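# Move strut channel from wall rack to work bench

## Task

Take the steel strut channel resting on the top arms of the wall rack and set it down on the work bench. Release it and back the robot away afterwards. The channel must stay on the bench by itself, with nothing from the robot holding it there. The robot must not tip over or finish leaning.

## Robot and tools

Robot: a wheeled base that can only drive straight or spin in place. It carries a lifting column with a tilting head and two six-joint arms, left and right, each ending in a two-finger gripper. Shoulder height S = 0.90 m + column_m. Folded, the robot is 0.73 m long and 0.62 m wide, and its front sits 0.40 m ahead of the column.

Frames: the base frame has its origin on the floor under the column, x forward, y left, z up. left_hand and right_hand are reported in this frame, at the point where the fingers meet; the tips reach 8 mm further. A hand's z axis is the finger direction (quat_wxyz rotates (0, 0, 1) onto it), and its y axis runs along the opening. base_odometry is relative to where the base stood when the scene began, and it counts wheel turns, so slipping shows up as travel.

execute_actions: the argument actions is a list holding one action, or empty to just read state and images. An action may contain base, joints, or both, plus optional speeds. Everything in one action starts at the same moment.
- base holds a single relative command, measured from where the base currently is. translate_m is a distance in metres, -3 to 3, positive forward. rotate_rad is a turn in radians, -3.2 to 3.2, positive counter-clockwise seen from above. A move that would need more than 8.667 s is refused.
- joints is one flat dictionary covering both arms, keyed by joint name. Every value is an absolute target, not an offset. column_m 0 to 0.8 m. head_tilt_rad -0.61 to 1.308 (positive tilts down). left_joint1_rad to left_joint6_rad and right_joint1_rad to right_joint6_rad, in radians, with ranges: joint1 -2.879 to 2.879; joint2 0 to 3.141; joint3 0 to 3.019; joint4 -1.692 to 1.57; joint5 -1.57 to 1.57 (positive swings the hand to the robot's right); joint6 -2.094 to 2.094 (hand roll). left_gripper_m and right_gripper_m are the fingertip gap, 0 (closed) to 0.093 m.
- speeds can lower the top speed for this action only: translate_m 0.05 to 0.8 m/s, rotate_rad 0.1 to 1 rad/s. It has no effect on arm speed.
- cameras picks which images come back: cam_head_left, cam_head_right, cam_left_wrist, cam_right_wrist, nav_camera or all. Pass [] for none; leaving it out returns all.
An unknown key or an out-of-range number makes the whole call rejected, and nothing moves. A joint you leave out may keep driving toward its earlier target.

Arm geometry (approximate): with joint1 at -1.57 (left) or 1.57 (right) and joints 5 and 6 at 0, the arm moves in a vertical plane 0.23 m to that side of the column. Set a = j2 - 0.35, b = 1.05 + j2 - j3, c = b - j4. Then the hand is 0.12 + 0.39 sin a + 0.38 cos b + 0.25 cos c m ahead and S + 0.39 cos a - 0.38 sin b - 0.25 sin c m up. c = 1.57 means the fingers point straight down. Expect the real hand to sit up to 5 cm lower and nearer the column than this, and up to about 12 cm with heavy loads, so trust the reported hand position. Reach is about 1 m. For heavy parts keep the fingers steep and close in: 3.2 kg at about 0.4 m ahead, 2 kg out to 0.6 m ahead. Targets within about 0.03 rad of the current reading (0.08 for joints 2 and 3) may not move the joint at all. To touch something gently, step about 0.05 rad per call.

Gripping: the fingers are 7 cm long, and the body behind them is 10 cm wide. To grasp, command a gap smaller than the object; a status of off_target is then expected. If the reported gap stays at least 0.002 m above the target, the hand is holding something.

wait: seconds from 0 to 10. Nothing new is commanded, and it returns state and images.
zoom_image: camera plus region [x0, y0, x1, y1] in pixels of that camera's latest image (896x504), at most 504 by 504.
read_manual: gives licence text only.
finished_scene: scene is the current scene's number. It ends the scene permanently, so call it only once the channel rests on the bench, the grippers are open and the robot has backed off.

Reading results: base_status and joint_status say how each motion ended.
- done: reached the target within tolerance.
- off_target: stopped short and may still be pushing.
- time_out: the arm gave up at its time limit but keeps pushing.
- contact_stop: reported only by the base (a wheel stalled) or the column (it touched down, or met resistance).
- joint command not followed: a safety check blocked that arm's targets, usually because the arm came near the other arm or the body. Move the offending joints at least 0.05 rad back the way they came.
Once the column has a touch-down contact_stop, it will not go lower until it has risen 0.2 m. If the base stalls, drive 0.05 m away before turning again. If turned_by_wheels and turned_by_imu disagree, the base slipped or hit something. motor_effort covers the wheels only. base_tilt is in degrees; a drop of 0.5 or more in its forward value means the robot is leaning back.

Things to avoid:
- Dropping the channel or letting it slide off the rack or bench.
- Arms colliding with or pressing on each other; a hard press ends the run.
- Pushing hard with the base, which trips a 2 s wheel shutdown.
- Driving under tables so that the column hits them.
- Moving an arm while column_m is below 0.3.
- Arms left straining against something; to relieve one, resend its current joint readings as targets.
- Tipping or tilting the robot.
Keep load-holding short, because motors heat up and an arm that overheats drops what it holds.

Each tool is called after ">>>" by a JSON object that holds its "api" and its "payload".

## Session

>>> {"api": "execute_actions", "payload": {"actions": []}}

Scene clock: 0.00 s.
Joint torques (N m, as the arm reports them, + toward a larger angle): no reading
base_odometry: x=+0.000 y=+0.000 heading=+0.000 (m, m, rad; odometry frame)
turned_by_wheels: +0.000 (rad since the last result)
turned_by_imu: +0.000 (rad since the last result)
base_tilt: forward=+0.4 right=-0.2 (deg)
base_status: not commanded
joint_positions: column_m=+0.556 head_tilt_rad=+0.894 left_joint1_rad=-1.579 left_joint2_rad=+0.889 left_joint3_rad=+0.421 left_joint4_rad=-0.987 left_joint5_rad=-0.036 left_joint6_rad=-0.015 left_gripper_m=+0.095 right_joint1_rad=+1.560 right_joint2_rad=+0.913 right_joint3_rad=+0.393 right_joint4_rad=-0.941 right_joint5_rad=-0.029 right_joint6_rad=-0.086 right_gripper_m=+0.095
joint_status: not commanded
wheel_motors_off: 0
motor_effort: left_wheel=+1 right_wheel=+3 (%)
left_hand: x=+0.1468 y=+0.2291 z=+1.2601 quat_wxyz=(+0.449, -0.005, -0.893, -0.017) (m; base frame)
right_hand: x=+0.1337 y=-0.2225 z=+1.2559 quat_wxyz=(+0.451, +0.028, -0.892, -0.030) (m; base frame)
pictures: cam_head_left, cam_head_right, cam_left_wrist, cam_right_wrist, nav_camera
camera_calibration (this result's frames):
cam_head_left: T_world_to_cam=[[0.00655208, -0.998899, -0.0464517, 0.107434], [-0.795515, 0.0229395, -0.6055, 0.969663], [0.605899, 0.0409203, -0.794489, 1.12249], [0, 0, 0, 1]] pos_world=[0.0905617, 0.0391393, 1.48393]
cam_head_right: T_world_to_cam=[[0.000851779, -0.998738, -0.0502111, 0.0380376], [-0.793325, 0.0298936, -0.608064, 0.974124], [0.608798, 0.0403517, -0.792298, 1.11972], [0, 0, 0, 1]] pos_world=[0.0910808, -0.036313, 1.48139]
cam_left_wrist: T_world_to_cam=[[-0.0423312, -0.9978, -0.0510195, 0.3011], [-0.0107579, -0.0506071, 0.998661, -1.24184], [-0.999046, 0.0428234, -0.008592, 0.27404], [0, 0, 0, 1]] pos_world=[0.273164, 0.225856, 1.2579]
cam_right_wrist: T_world_to_cam=[[0.016843, -0.997009, -0.0754239, -0.125875], [-0.0187458, -0.0757363, 0.996952, -1.26136], [-0.999682, -0.0153778, -0.0199654, 0.275241], [0, 0, 0, 1]] pos_world=[0.253629, -0.216797, 1.25351]
Images, in order (width x height): cam_head_left 896x504, cam_head_right 896x504, cam_left_wrist 896x504, cam_right_wrist 896x504, nav_camera 896x504.

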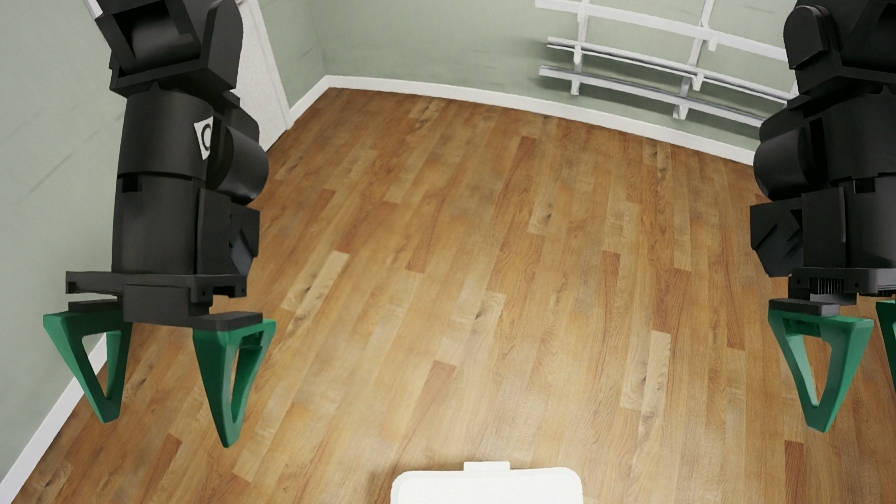

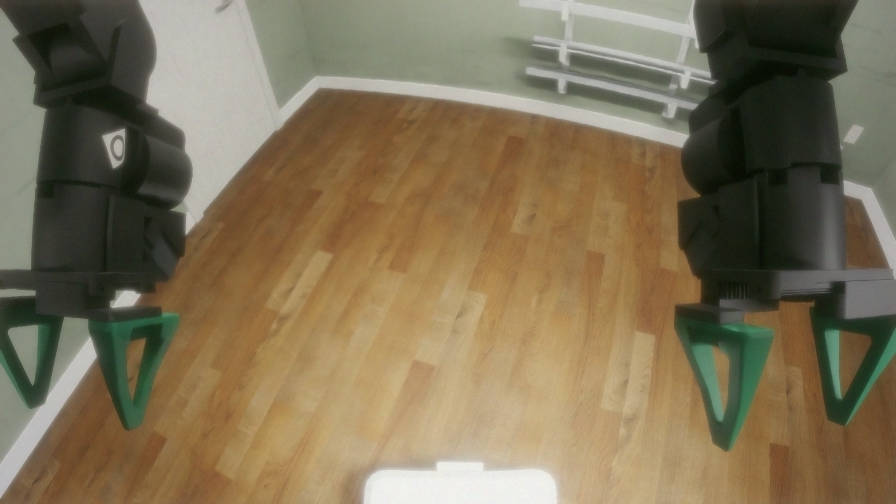

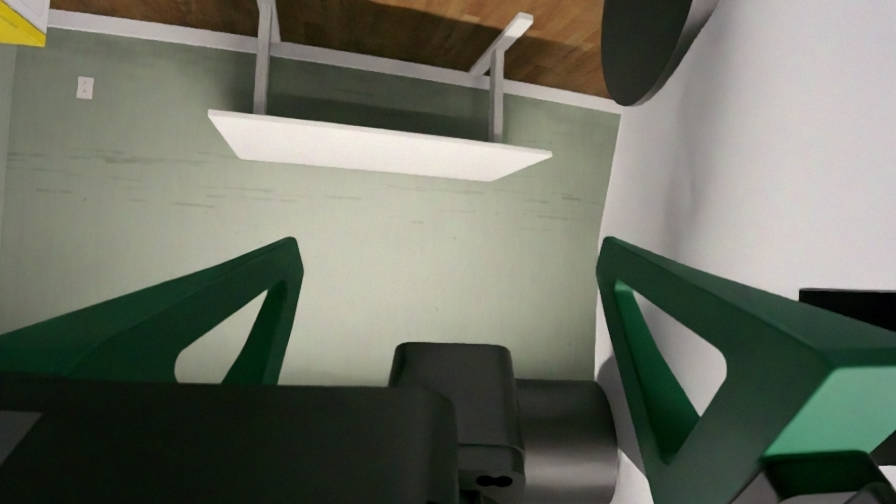

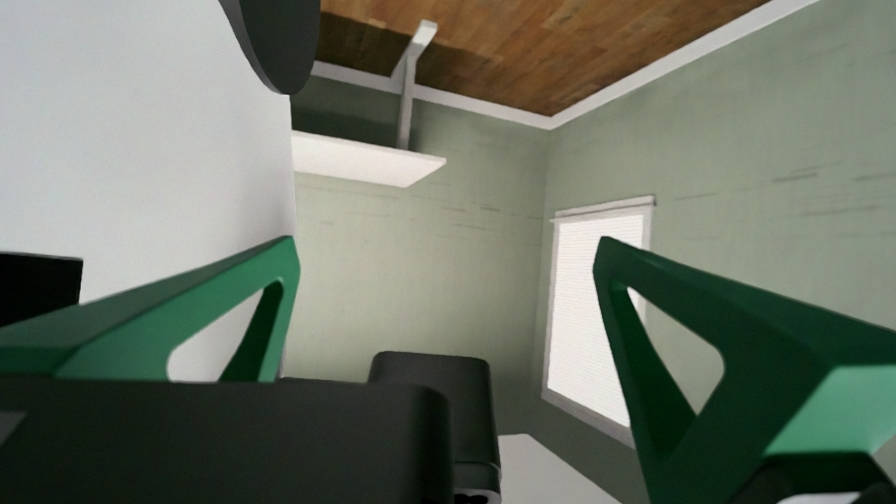

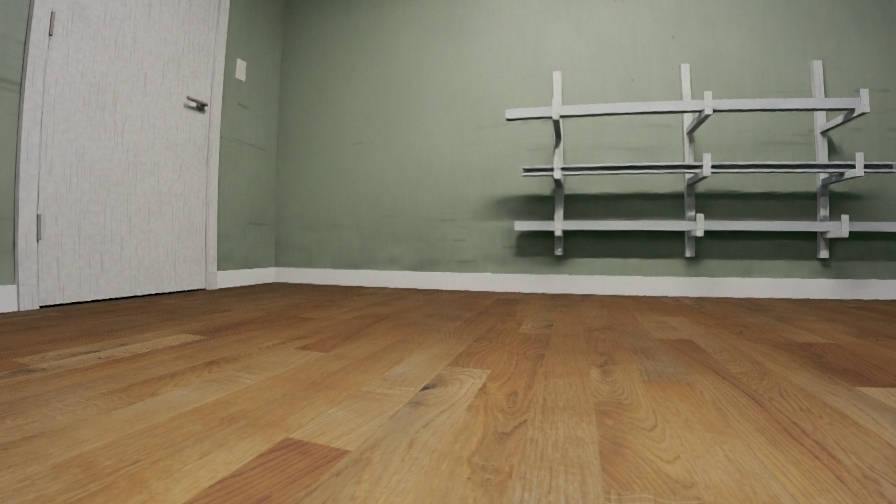

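>>> {"api": "zoom_image", "payload": {"camera": "nav_camera", "region": [490, 50, 896, 310]}}

>>> {"api": "zoom_image", "payload": {"camera": "nav_camera", "region": [780, 50, 896, 150]}}

>>> {"api": "zoom_image", "payload": {"camera": "nav_camera", "region": [495, 60, 615, 150]}}

>>> {"api": "zoom_image", "payload": {"camera": "cam_head_left", "region": [520, 0, 800, 170]}}

>>> {"api": "zoom_image", "payload": {"camera": "cam_head_left", "region": [280, 60, 560, 170]}}

Region (490, 50, 896, 310) of nav_camera's 896x504 image, scaled by 1.241, with more detail than that image has; it fills the top 323 rows of this view, and the rest is white.

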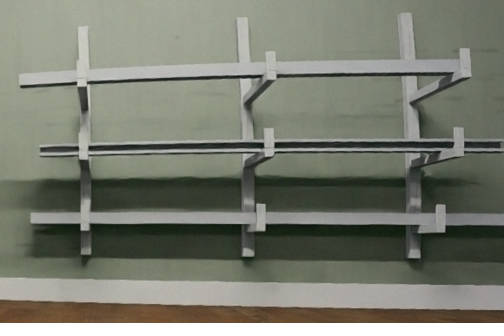

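Region (780, 50, 896, 150) of nav_camera's 896x504 image, scaled by 4.345, with more detail than that image has; it fills the top 434 rows of this view, and the rest is white.

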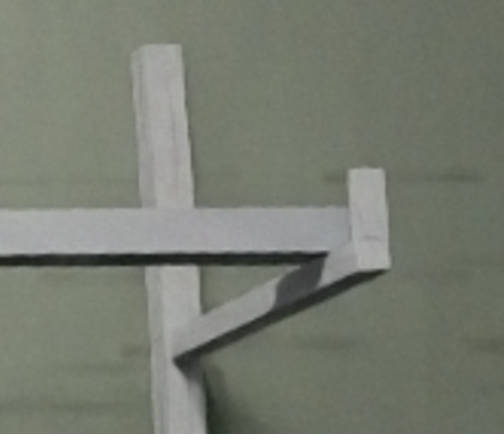

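Region (495, 60, 615, 150) of nav_camera's 896x504 image, scaled by 4.200, with more detail than that image has; it fills the top 378 rows of this view, and the rest is white.

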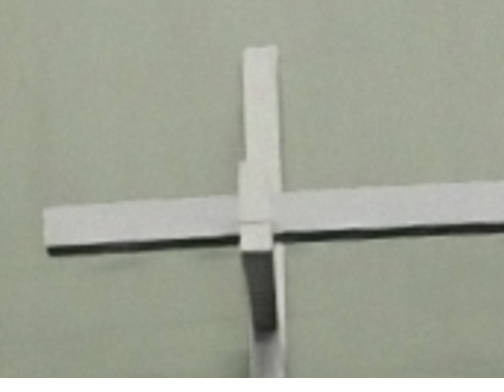

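Region (520, 0, 800, 170) of cam_head_left's 896x504 image, scaled by 1.800, with more detail than that image has; it fills the top 306 rows of this view, and the rest is white.

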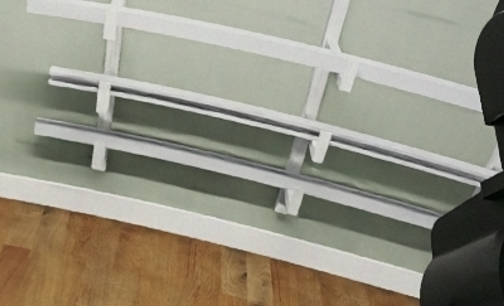

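Region (280, 60, 560, 170) of cam_head_left's 896x504 image, scaled by 1.800, with more detail than that image has; it fills the top 198 rows of this view, and the rest is white.

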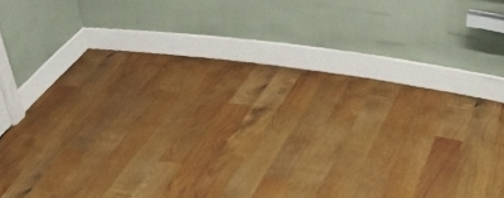

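>>> {"api": "execute_actions", "payload": {"actions": [{"base": {"rotate_rad": -0.59}, "joints": {"head_tilt_rad": 0.4, "column_m": 0.6, "left_joint1_rad": -1.57, "left_joint2_rad": 1.586, "left_joint3_rad": 0.965, "left_joint4_rad": 0.10, "left_joint5_rad": 0.0, "left_joint6_rad": -1.57, "right_joint1_rad": 1.57, "right_joint2_rad": 1.586, "right_joint3_rad": 0.965, "right_joint4_rad": 0.10, "right_joint5_rad": 0.0, "right_joint6_rad": 1.57}}], "cameras": ["cam_head_left", "cam_head_right", "nav_camera"]}}

Scene clock: 2.90 s.
Joint torques (N m, as the arm reports them, + toward a larger angle): left_arm=[ -0.37 -14.8   -0.6    0.77  -0.04  -0.22] | right_arm=[  0.1  -16.8   -0.78   0.67   0.24   0.14]
base_odometry: x=+0.000 y=+0.000 heading=-0.590 (m, m, rad; odometry frame)
turned_by_wheels: -0.590 (rad since the last result)
turned_by_imu: -0.577 (rad since the last result)
base_tilt: forward=+0.3 right=-0.2 (deg)
base_status: done
joint_positions: column_m=+0.600 head_tilt_rad=+0.418 left_joint1_rad=-1.570 left_joint2_rad=+1.589 left_joint3_rad=+0.964 left_joint4_rad=+0.095 left_joint5_rad=-0.002 left_joint6_rad=-1.556 left_gripper_m=+0.095 right_joint1_rad=+1.568 right_joint2_rad=+1.583 right_joint3_rad=+0.965 right_joint4_rad=+0.093 right_joint5_rad=-0.003 right_joint6_rad=+1.556 right_gripper_m=+0.095
joint_status: all done
wheel_motors_off: 0
motor_effort: left_wheel=+0(45) right_wheel=-2(41) (%)
left_hand: x=+0.4477 y=+0.2255 z=+1.0000 quat_wxyz=(+0.001, +0.702, -0.712, -0.003) (m; base frame)
right_hand: x=+0.4510 y=-0.2269 z=+1.0022 quat_wxyz=(+0.000, -0.703, -0.712, +0.001) (m; base frame)
pictures: cam_head_left, cam_head_right, nav_camera
camera_calibration (this result's frames):
cam_head_left: T_world_to_cam=[[0.0270968, -0.998899, -0.0382942, 0.0954947], [-0.429915, 0.0229395, -0.902578, 1.4489], [0.902463, 0.0409203, -0.42882, 0.562392], [0, 0, 0, 1]] pos_world=[0.112779, 0.0391393, 1.55257]
cam_head_right: T_world_to_cam=[[0.023751, -0.998738, -0.0442467, 0.0296226], [-0.426794, 0.0298936, -0.903855, 1.45139], [0.904037, 0.0403517, -0.425545, 0.557873], [0, 0, 0, 1]] pos_world=[0.114401, -0.036313, 1.55055]
Images, in order (width x height): cam_head_left 896x504, cam_head_right 896x504, nav_camera 896x504.

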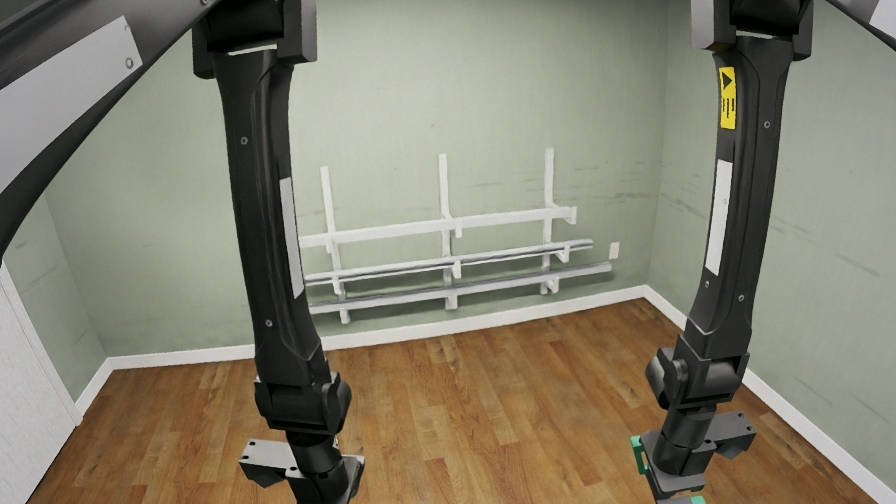

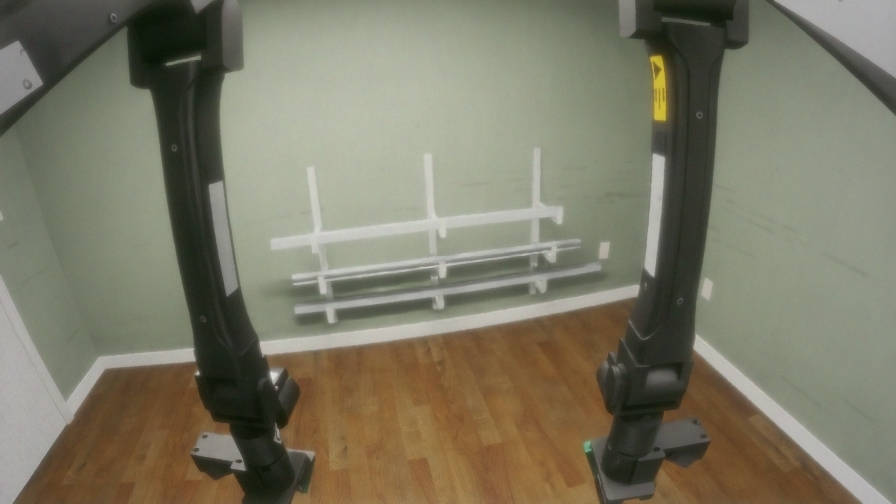

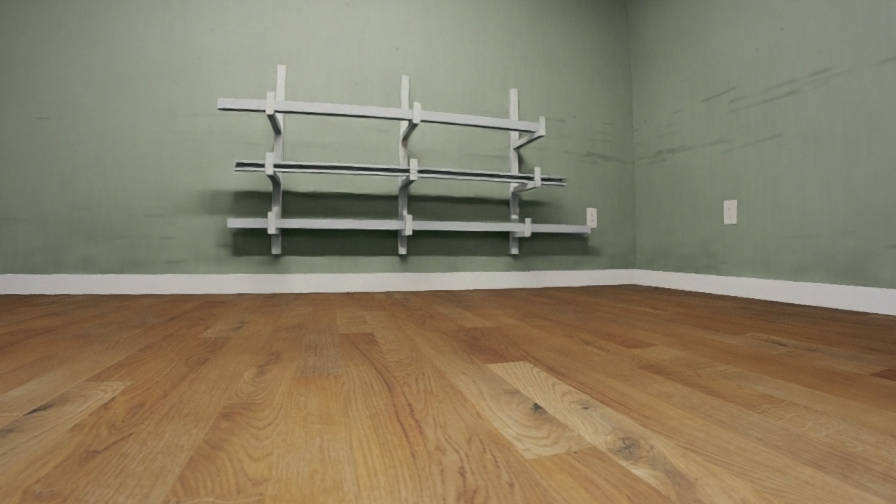

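>>> {"api": "zoom_image", "payload": {"camera": "cam_head_right", "region": [260, 140, 460, 270]}}

>>> {"api": "zoom_image", "payload": {"camera": "cam_head_right", "region": [420, 140, 620, 270]}}

>>> {"api": "zoom_image", "payload": {"camera": "nav_camera", "region": [200, 50, 440, 160]}}

>>> {"api": "zoom_image", "payload": {"camera": "nav_camera", "region": [380, 60, 580, 160]}}

Region (260, 140, 460, 270) of cam_head_right's 896x504 image, scaled by 2.520, with more detail than that image has; it fills the top 328 rows of this view, and the rest is white.

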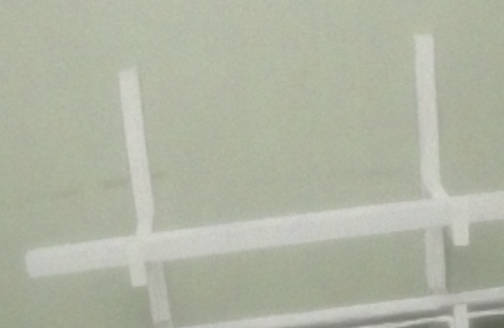

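Region (420, 140, 620, 270) of cam_head_right's 896x504 image, scaled by 2.520, with more detail than that image has; it fills the top 328 rows of this view, and the rest is white.

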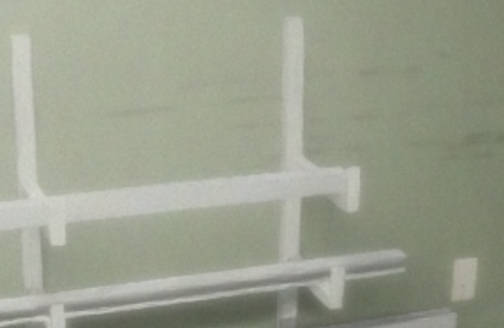

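Region (200, 50, 440, 160) of nav_camera's 896x504 image, scaled by 2.100, with more detail than that image has; it fills the top 231 rows of this view, and the rest is white.

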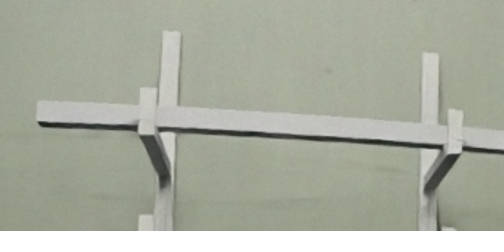

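Region (380, 60, 580, 160) of nav_camera's 896x504 image, scaled by 2.520, with more detail than that image has.

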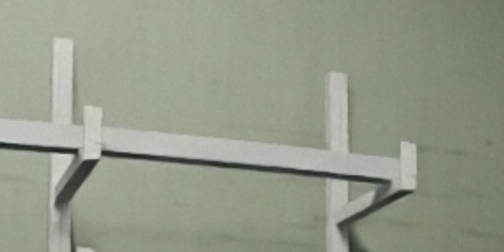

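>>> {"api": "execute_actions", "payload": {"actions": [{"base": {"translate_m": 1.42}, "joints": {"head_tilt_rad": 0.8}}], "cameras": []}}

>>> {"api": "execute_actions", "payload": {"actions": [{"base": {"rotate_rad": 0.27}}]}}

Scene clock: 7.27 s.
Joint torques (N m, as the arm reports them, + toward a larger angle): left_arm=[ -0.09 -15.05  -0.28   0.7   -0.05  -0.22] | right_arm=[ -0.85 -18.56  -1.13   0.48   0.21   0.14]
base_odometry: x=+1.180 y=-0.790 heading=-0.591 (m, m, rad; odometry frame)
turned_by_wheels: -0.001 (rad since the last result)
turned_by_imu: +0.000 (rad since the last result)
base_tilt: forward=+0.4 right=-0.2 (deg)
base_status: done
joint_positions: column_m=+0.600 head_tilt_rad=+0.802 left_joint1_rad=-1.570 left_joint2_rad=+1.589 left_joint3_rad=+0.966 left_joint4_rad=+0.095 left_joint5_rad=-0.002 left_joint6_rad=-1.556 left_gripper_m=+0.095 right_joint1_rad=+1.568 right_joint2_rad=+1.583 right_joint3_rad=+0.967 right_joint4_rad=+0.094 right_joint5_rad=-0.003 right_joint6_rad=+1.556 right_gripper_m=+0.095
joint_status: all done
wheel_motors_off: 0
motor_effort: left_wheel=-1(45) right_wheel=+0(51) (%)
left_hand: x=+0.4489 y=+0.2255 z=+1.0000 quat_wxyz=(+0.001, +0.702, -0.712, -0.003) (m; base frame)
right_hand: x=+0.4526 y=-0.2269 z=+1.0021 quat_wxyz=(-0.001, -0.703, -0.712, +0.000) (m; base frame)
pictures: none
No camera images: the call's "cameras" was empty. Leave "cameras" out to get every camera's image.

Scene clock: 8.70 s.
Joint torques (N m, as the arm reports them, + toward a larger angle): left_arm=[ -0.54 -14.16  -0.2    0.72  -0.06  -0.22] | right_arm=[ -0.55 -17.63  -1.18   0.58   0.25   0.11]
base_odometry: x=+1.180 y=-0.790 heading=-0.322 (m, m, rad; odometry frame)
turned_by_wheels: +0.269 (rad since the last result)
turned_by_imu: +0.261 (rad since the last result)
base_tilt: forward=+0.4 right=-0.2 (deg)
base_status: done
joint_positions: column_m=+0.600 head_tilt_rad=+0.802 left_joint1_rad=-1.569 left_joint2_rad=+1.589 left_joint3_rad=+0.966 left_joint4_rad=+0.095 left_joint5_rad=-0.002 left_joint6_rad=-1.556 left_gripper_m=+0.095 right_joint1_rad=+1.568 right_joint2_rad=+1.583 right_joint3_rad=+0.967 right_joint4_rad=+0.094 right_joint5_rad=-0.002 right_joint6_rad=+1.556 right_gripper_m=+0.095
joint_status: not commanded
wheel_motors_off: 0
motor_effort: left_wheel=-2(46) right_wheel=-1(36) (%)
left_hand: x=+0.4489 y=+0.2260 z=+1.0000 quat_wxyz=(+0.000, +0.702, -0.712, -0.003) (m; base frame)
right_hand: x=+0.4524 y=-0.2268 z=+1.0021 quat_wxyz=(+0.000, -0.702, -0.712, +0.000) (m; base frame)
pictures: cam_head_left, cam_head_right, cam_left_wrist, cam_right_wrist, nav_camera
camera_calibration (this result's frames):
cam_head_left: T_world_to_cam=[[0.0107762, -0.998899, -0.045657, 0.107987], [-0.736755, 0.0229395, -0.67577, 1.10456], [0.676074, 0.0409203, -0.735697, 1.06038], [0, 0, 0, 1]] pos_world=[0.0957321, 0.0391393, 1.53147]
cam_head_right: T_world_to_cam=[[0.00544397, -0.998738, -0.0499224, 0.0395388], [-0.734339, 0.0298936, -0.678124, 1.10879], [0.678761, 0.0403517, -0.73325, 1.05712], [0, 0, 0, 1]] pos_world=[0.096481, -0.036313, 1.529]
cam_left_wrist: T_world_to_cam=[[0.999417, -0.00523621, -0.0337312, -0.411754], [0.0155254, -0.810315, 0.585789, -0.406276], [-0.0304002, -0.585972, -0.809761, 1.0822], [0, 0, 0, 1]] pos_world=[0.450721, 0.302769, 1.10042]
cam_right_wrist: T_world_to_cam=[[-0.99996, -0.00792839, -0.0041799, 0.45825], [-0.00888804, 0.817091, 0.57644, -0.383317], [-0.00115489, 0.576454, -0.817129, 1.06998], [0, 0, 0, 1]] pos_world=[0.45606, -0.299956, 1.09719]
Images, in order (width x height): cam_head_left 896x504, cam_head_right 896x504, cam_left_wrist 896x504, cam_right_wrist 896x504, nav_camera 896x504.

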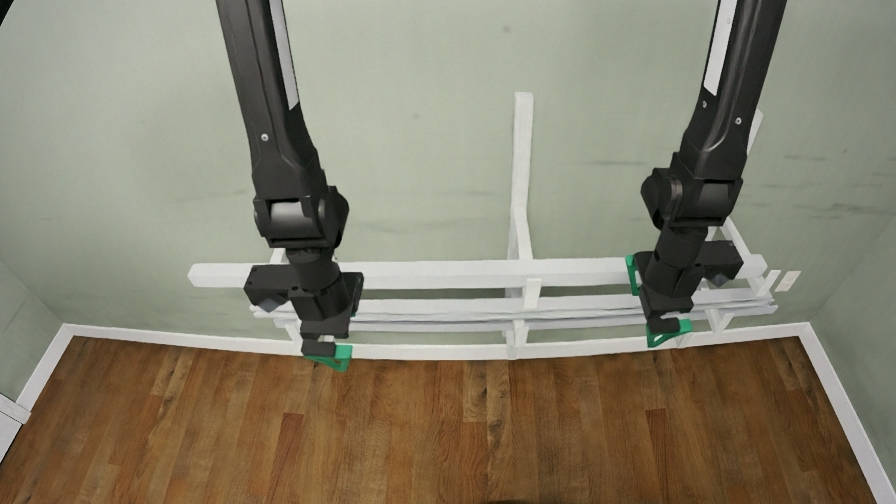

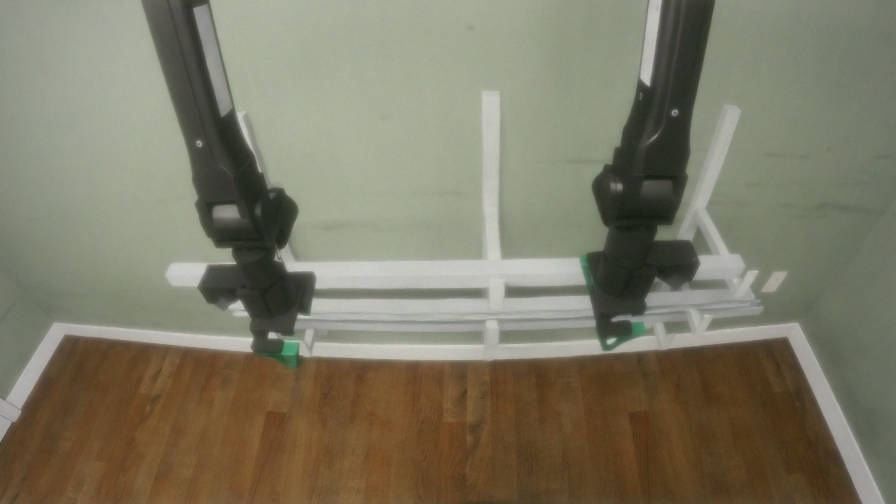

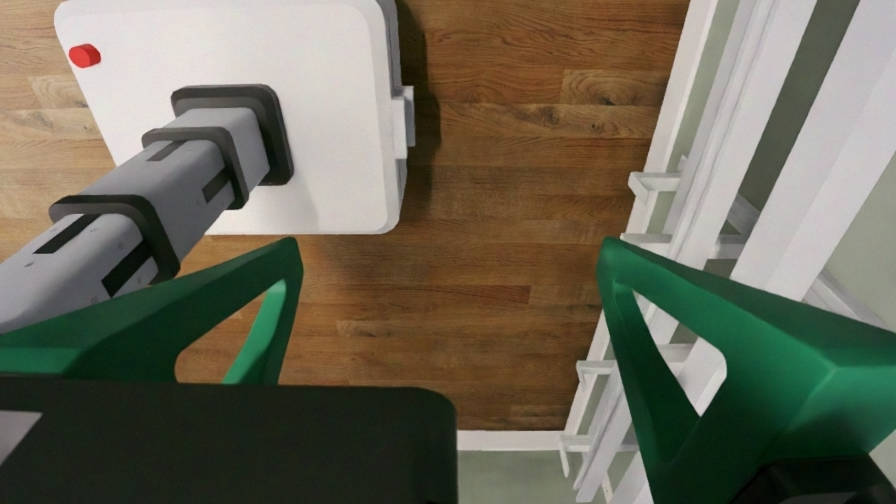

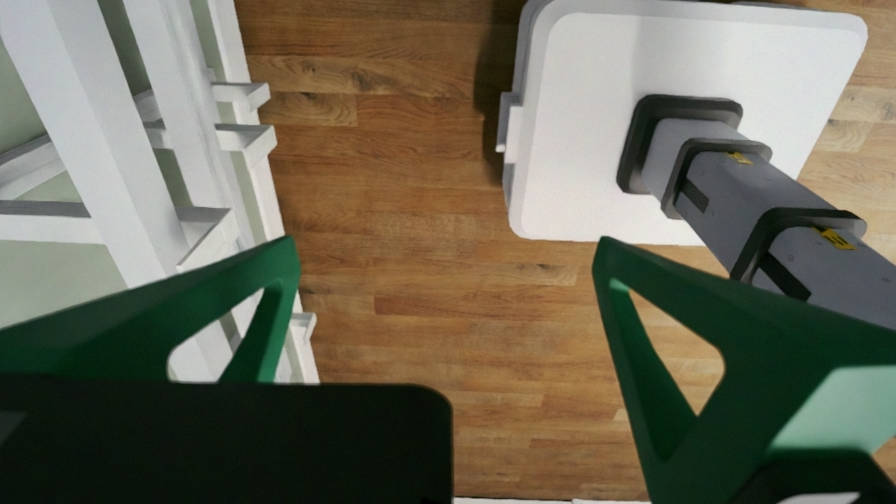

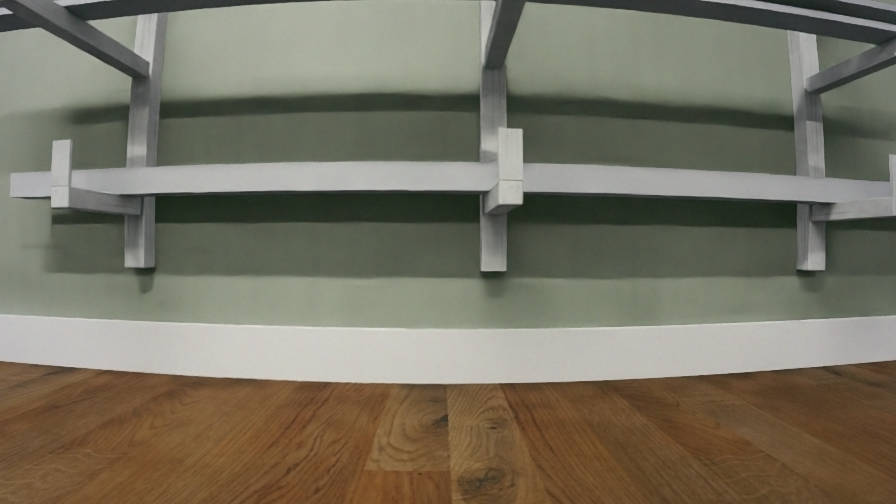

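>>> {"api": "zoom_image", "payload": {"camera": "cam_left_wrist", "region": [600, 0, 896, 320]}}

>>> {"api": "zoom_image", "payload": {"camera": "cam_right_wrist", "region": [0, 0, 296, 320]}}

>>> {"api": "zoom_image", "payload": {"camera": "cam_head_left", "region": [360, 230, 640, 370]}}

>>> {"api": "zoom_image", "payload": {"camera": "cam_head_left", "region": [170, 240, 290, 310]}}

>>> {"api": "zoom_image", "payload": {"camera": "cam_head_right", "region": [670, 200, 800, 310]}}

Region (600, 0, 896, 320) of cam_left_wrist's 896x504 image, scaled by 1.575, with more detail than that image has; it fills the left 466 columns of this view, and the rest is white.

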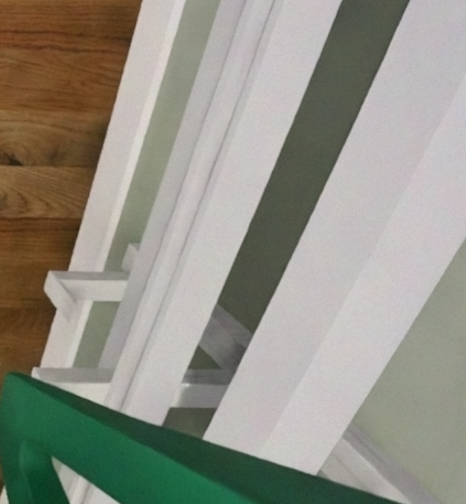

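Region (0, 0, 296, 320) of cam_right_wrist's 896x504 image, scaled by 1.575, with more detail than that image has; it fills the left 466 columns of this view, and the rest is white.

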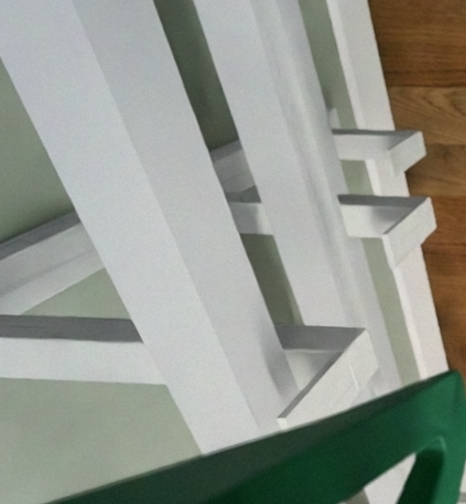

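Region (360, 230, 640, 370) of cam_head_left's 896x504 image, scaled by 1.800, with more detail than that image has.

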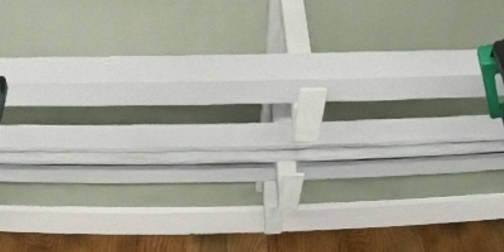

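Region (170, 240, 290, 310) of cam_head_left's 896x504 image, scaled by 4.200, with more detail than that image has; it fills the top 294 rows of this view, and the rest is white.

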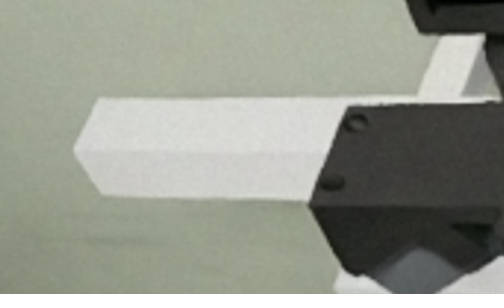

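Region (670, 200, 800, 310) of cam_head_right's 896x504 image, scaled by 3.877, with more detail than that image has; it fills the top 426 rows of this view, and the rest is white.

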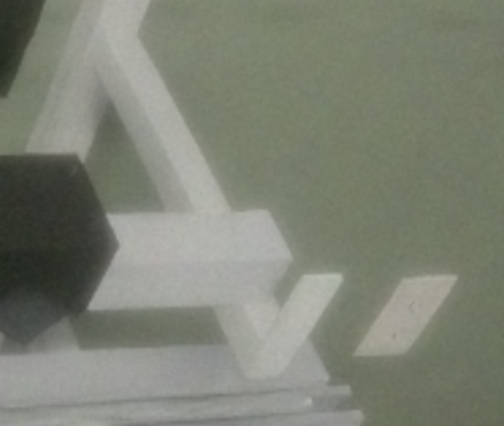

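>>> {"api": "execute_actions", "payload": {"actions": [{"base": {"translate_m": 0.265}, "joints": {"head_tilt_rad": 1.05, "column_m": 0.5}, "speeds": {"translate_m": 0.35}}], "cameras": ["cam_head_left", "cam_left_wrist", "cam_right_wrist"]}}

Scene clock: 12.03 s.
Joint torques (N m, as the arm reports them, + toward a larger angle): left_arm=[  0.46 -15.12  -0.42   0.72  -0.05  -0.22] | right_arm=[ -0.53 -17.17  -0.89   0.59   0.23   0.12]
base_odometry: x=+1.432 y=-0.874 heading=-0.320 (m, m, rad; odometry frame)
turned_by_wheels: +0.001 (rad since the last result)
turned_by_imu: +0.002 (rad since the last result)
base_tilt: forward=+0.4 right=-0.1 (deg)
base_status: done
joint_positions: column_m=+0.500 head_tilt_rad=+1.050 left_joint1_rad=-1.569 left_joint2_rad=+1.589 left_joint3_rad=+0.965 left_joint4_rad=+0.095 left_joint5_rad=-0.002 left_joint6_rad=-1.557 left_gripper_m=+0.095 right_joint1_rad=+1.568 right_joint2_rad=+1.583 right_joint3_rad=+0.967 right_joint4_rad=+0.094 right_joint5_rad=-0.002 right_joint6_rad=+1.556 right_gripper_m=+0.095
joint_status: all done
wheel_motors_off: 0
motor_effort: left_wheel=+1(51) right_wheel=-1(37) (%)
left_hand: x=+0.4489 y=+0.2260 z=+0.9004 quat_wxyz=(+0.000, +0.702, -0.712, -0.003) (m; base frame)
right_hand: x=+0.4524 y=-0.2268 z=+0.9023 quat_wxyz=(+0.000, -0.702, -0.712, +0.000) (m; base frame)
pictures: cam_head_left, cam_left_wrist, cam_right_wrist
camera_calibration (this result's frames):
cam_head_left: T_world_to_cam=[[-0.000743221, -0.998899, -0.0469056, 0.105861], [-0.879916, 0.0229395, -0.474575, 0.745274], [0.475128, 0.0409203, -0.878964, 1.20989], [0, 0, 0, 1]] pos_world=[0.0810053, 0.0391393, 1.4221]
cam_left_wrist: T_world_to_cam=[[0.999419, -0.00485491, -0.0337297, -0.415158], [0.0158337, -0.81031, 0.585788, -0.34802], [-0.0301755, -0.585982, -0.809762, 1.00138], [0, 0, 0, 1]] pos_world=[0.450644, 0.302769, 1.00074]
cam_right_wrist: T_world_to_cam=[[-0.99996, -0.00792839, -0.0041799, 0.457833], [-0.00888804, 0.817091, 0.57644, -0.325775], [-0.00115489, 0.576454, -0.817129, 0.988412], [0, 0, 0, 1]] pos_world=[0.45606, -0.299956, 0.997363]
Images, in order (width x height): cam_head_left 896x504, cam_left_wrist 896x504, cam_right_wrist 896x504.

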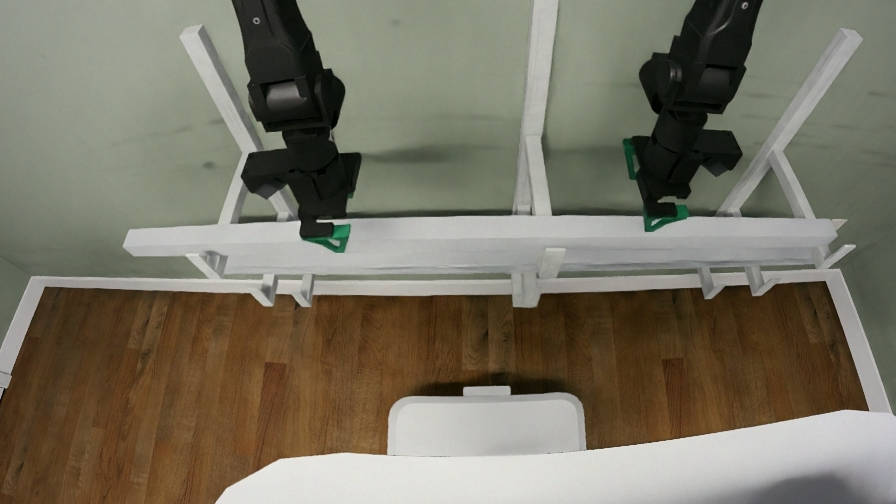

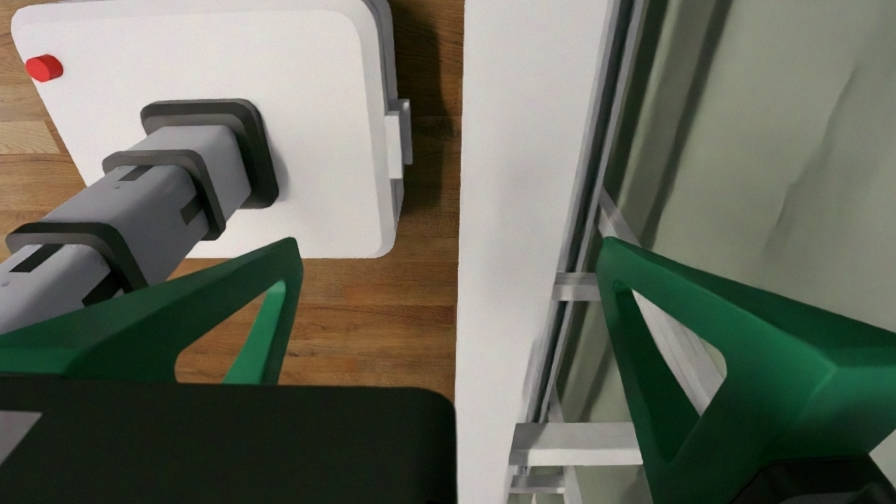

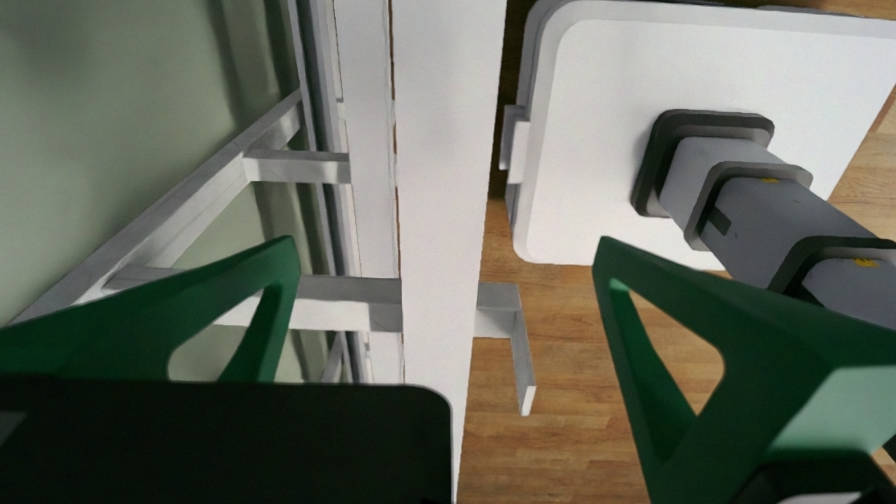

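>>> {"api": "execute_actions", "payload": {"actions": []}}

Scene clock: 12.33 s.
Joint torques (N m, as the arm reports them, + toward a larger angle): left_arm=[ -0.22 -14.91  -0.48   0.72  -0.05  -0.22] | right_arm=[ -0.04 -17.13  -1.21   0.59   0.2    0.16]
base_odometry: x=+1.432 y=-0.874 heading=-0.320 (m, m, rad; odometry frame)
turned_by_wheels: +0.000 (rad since the last result)
turned_by_imu: +0.000 (rad since the last result)
base_tilt: forward=+0.4 right=-0.2 (deg)
base_status: done
joint_positions: column_m=+0.500 head_tilt_rad=+1.050 left_joint1_rad=-1.569 left_joint2_rad=+1.589 left_joint3_rad=+0.965 left_joint4_rad=+0.095 left_joint5_rad=-0.002 left_joint6_rad=-1.557 left_gripper_m=+0.095 right_joint1_rad=+1.568 right_joint2_rad=+1.583 right_joint3_rad=+0.967 right_joint4_rad=+0.094 right_joint5_rad=-0.002 right_joint6_rad=+1.556 right_gripper_m=+0.095
joint_status: all done
wheel_motors_off: 0
motor_effort: left_wheel=+2(51) right_wheel=-2(37) (%)
left_hand: x=+0.4489 y=+0.2260 z=+0.9004 quat_wxyz=(+0.000, +0.702, -0.712, -0.003) (m; base frame)
right_hand: x=+0.4524 y=-0.2268 z=+0.9023 quat_wxyz=(+0.000, -0.702, -0.712, +0.000) (m; base frame)
pictures: cam_head_left, cam_head_right, cam_left_wrist, cam_right_wrist, nav_camera
camera_calibration (this result's frames):
cam_head_left: T_world_to_cam=[[-0.00074322, -0.998899, -0.0469056, 0.105861], [-0.879916, 0.0229395, -0.474575, 0.745274], [0.475128, 0.0409203, -0.878964, 1.20989], [0, 0, 0, 1]] pos_world=[0.0810053, 0.0391393, 1.4221]
cam_head_right: T_world_to_cam=[[-0.00695831, -0.998738, -0.0497339, 0.0348955], [-0.878151, 0.0298936, -0.477449, 0.750071], [0.478333, 0.0403517, -0.877251, 1.20793], [0, 0, 0, 1]] pos_world=[0.0811245, -0.036313, 1.41952]
cam_left_wrist: T_world_to_cam=[[0.999419, -0.00485491, -0.0337297, -0.415158], [0.0158337, -0.81031, 0.585788, -0.34802], [-0.0301755, -0.585982, -0.809762, 1.00138], [0, 0, 0, 1]] pos_world=[0.450644, 0.302769, 1.00074]
cam_right_wrist: T_world_to_cam=[[-0.99996, -0.00792839, -0.0041799, 0.457833], [-0.00888804, 0.817091, 0.57644, -0.325775], [-0.00115489, 0.576454, -0.817129, 0.988412], [0, 0, 0, 1]] pos_world=[0.45606, -0.299956, 0.997363]
Images, in order (width x height): cam_head_left 896x504, cam_head_right 896x504, cam_left_wrist 896x504, cam_right_wrist 896x504, nav_camera 896x504.

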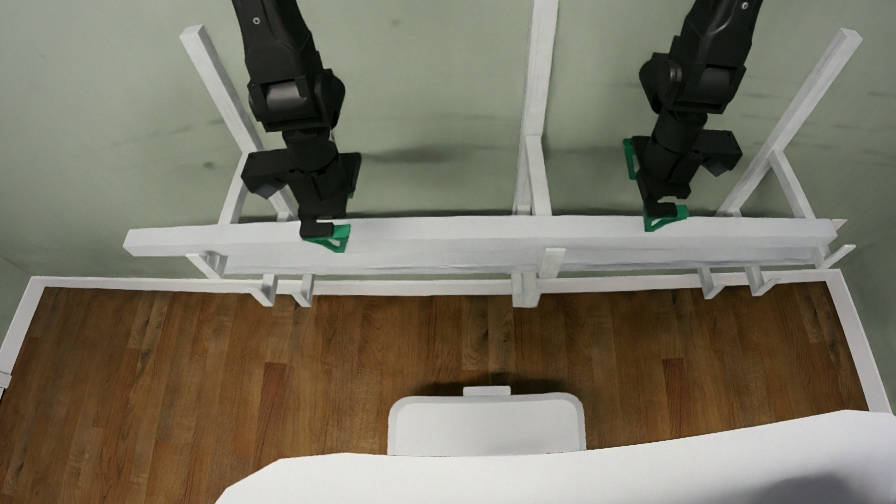

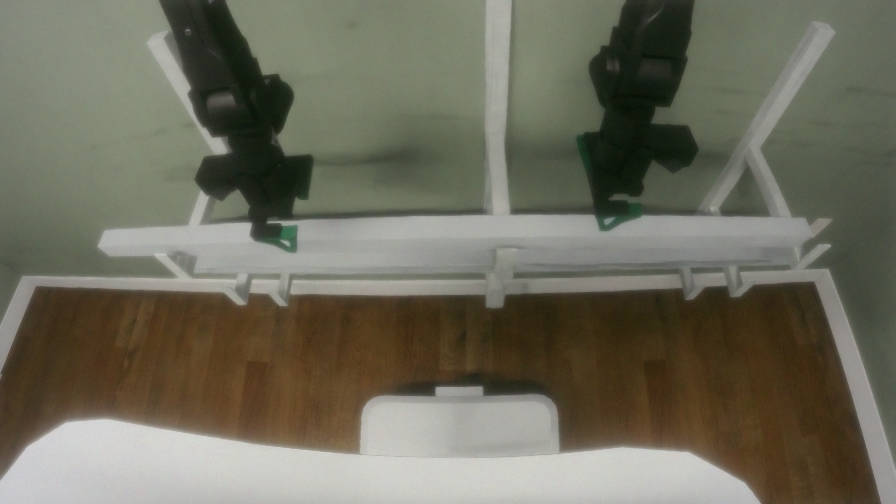

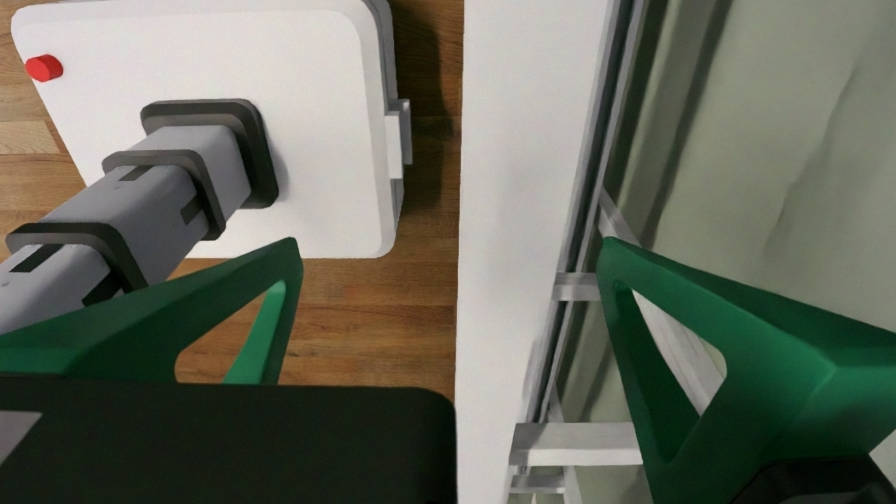

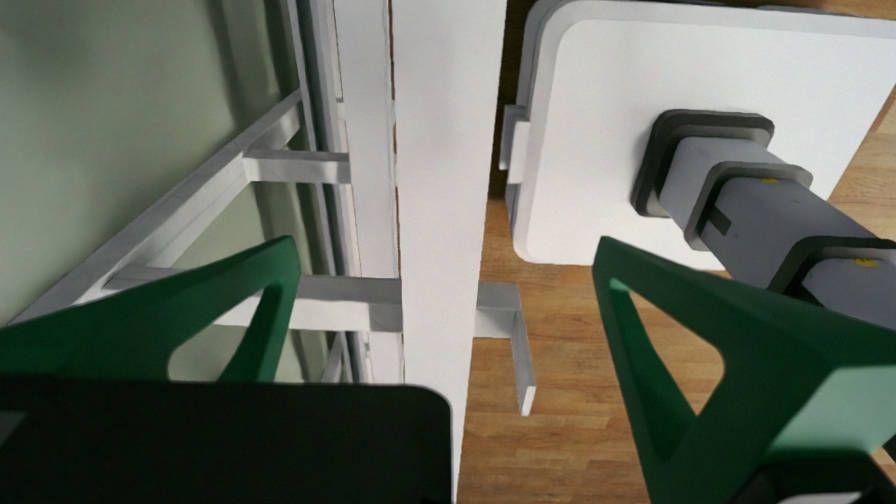

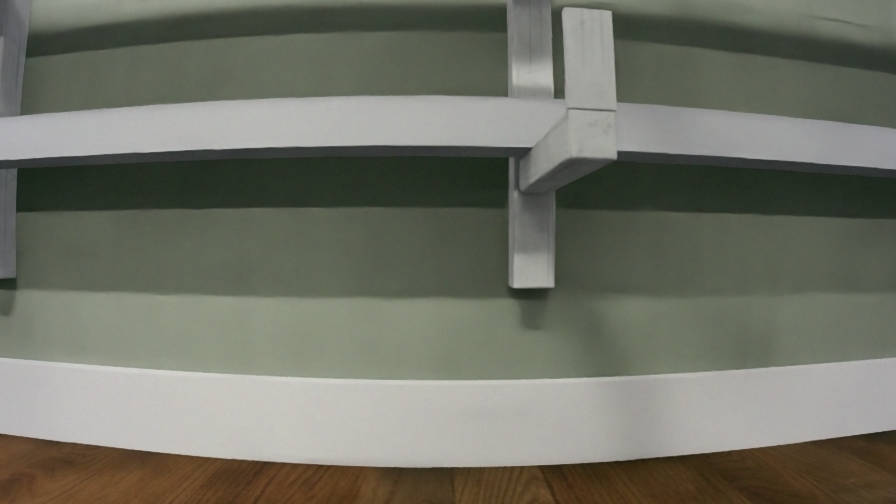

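>>> {"api": "zoom_image", "payload": {"camera": "cam_left_wrist", "region": [380, 0, 700, 400]}}

>>> {"api": "zoom_image", "payload": {"camera": "cam_head_left", "region": [100, 130, 600, 330]}}

Region (380, 0, 700, 400) of cam_left_wrist's 896x504 image, scaled by 1.260, with more detail than that image has; it fills the left 403 columns of this view, and the rest is white.

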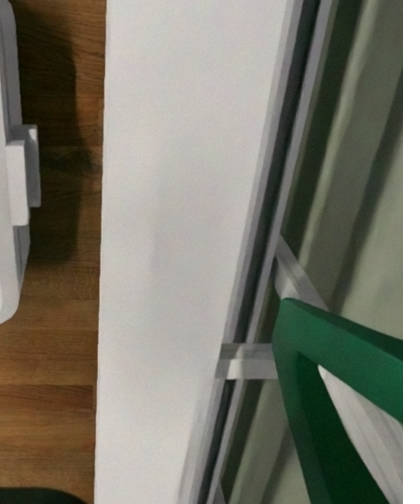

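Region (100, 130, 600, 330) of cam_head_left's 896x504 image, scaled by 1.008, with more detail than that image has; it fills the top 202 rows of this view, and the rest is white.

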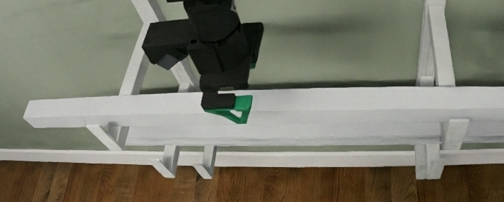

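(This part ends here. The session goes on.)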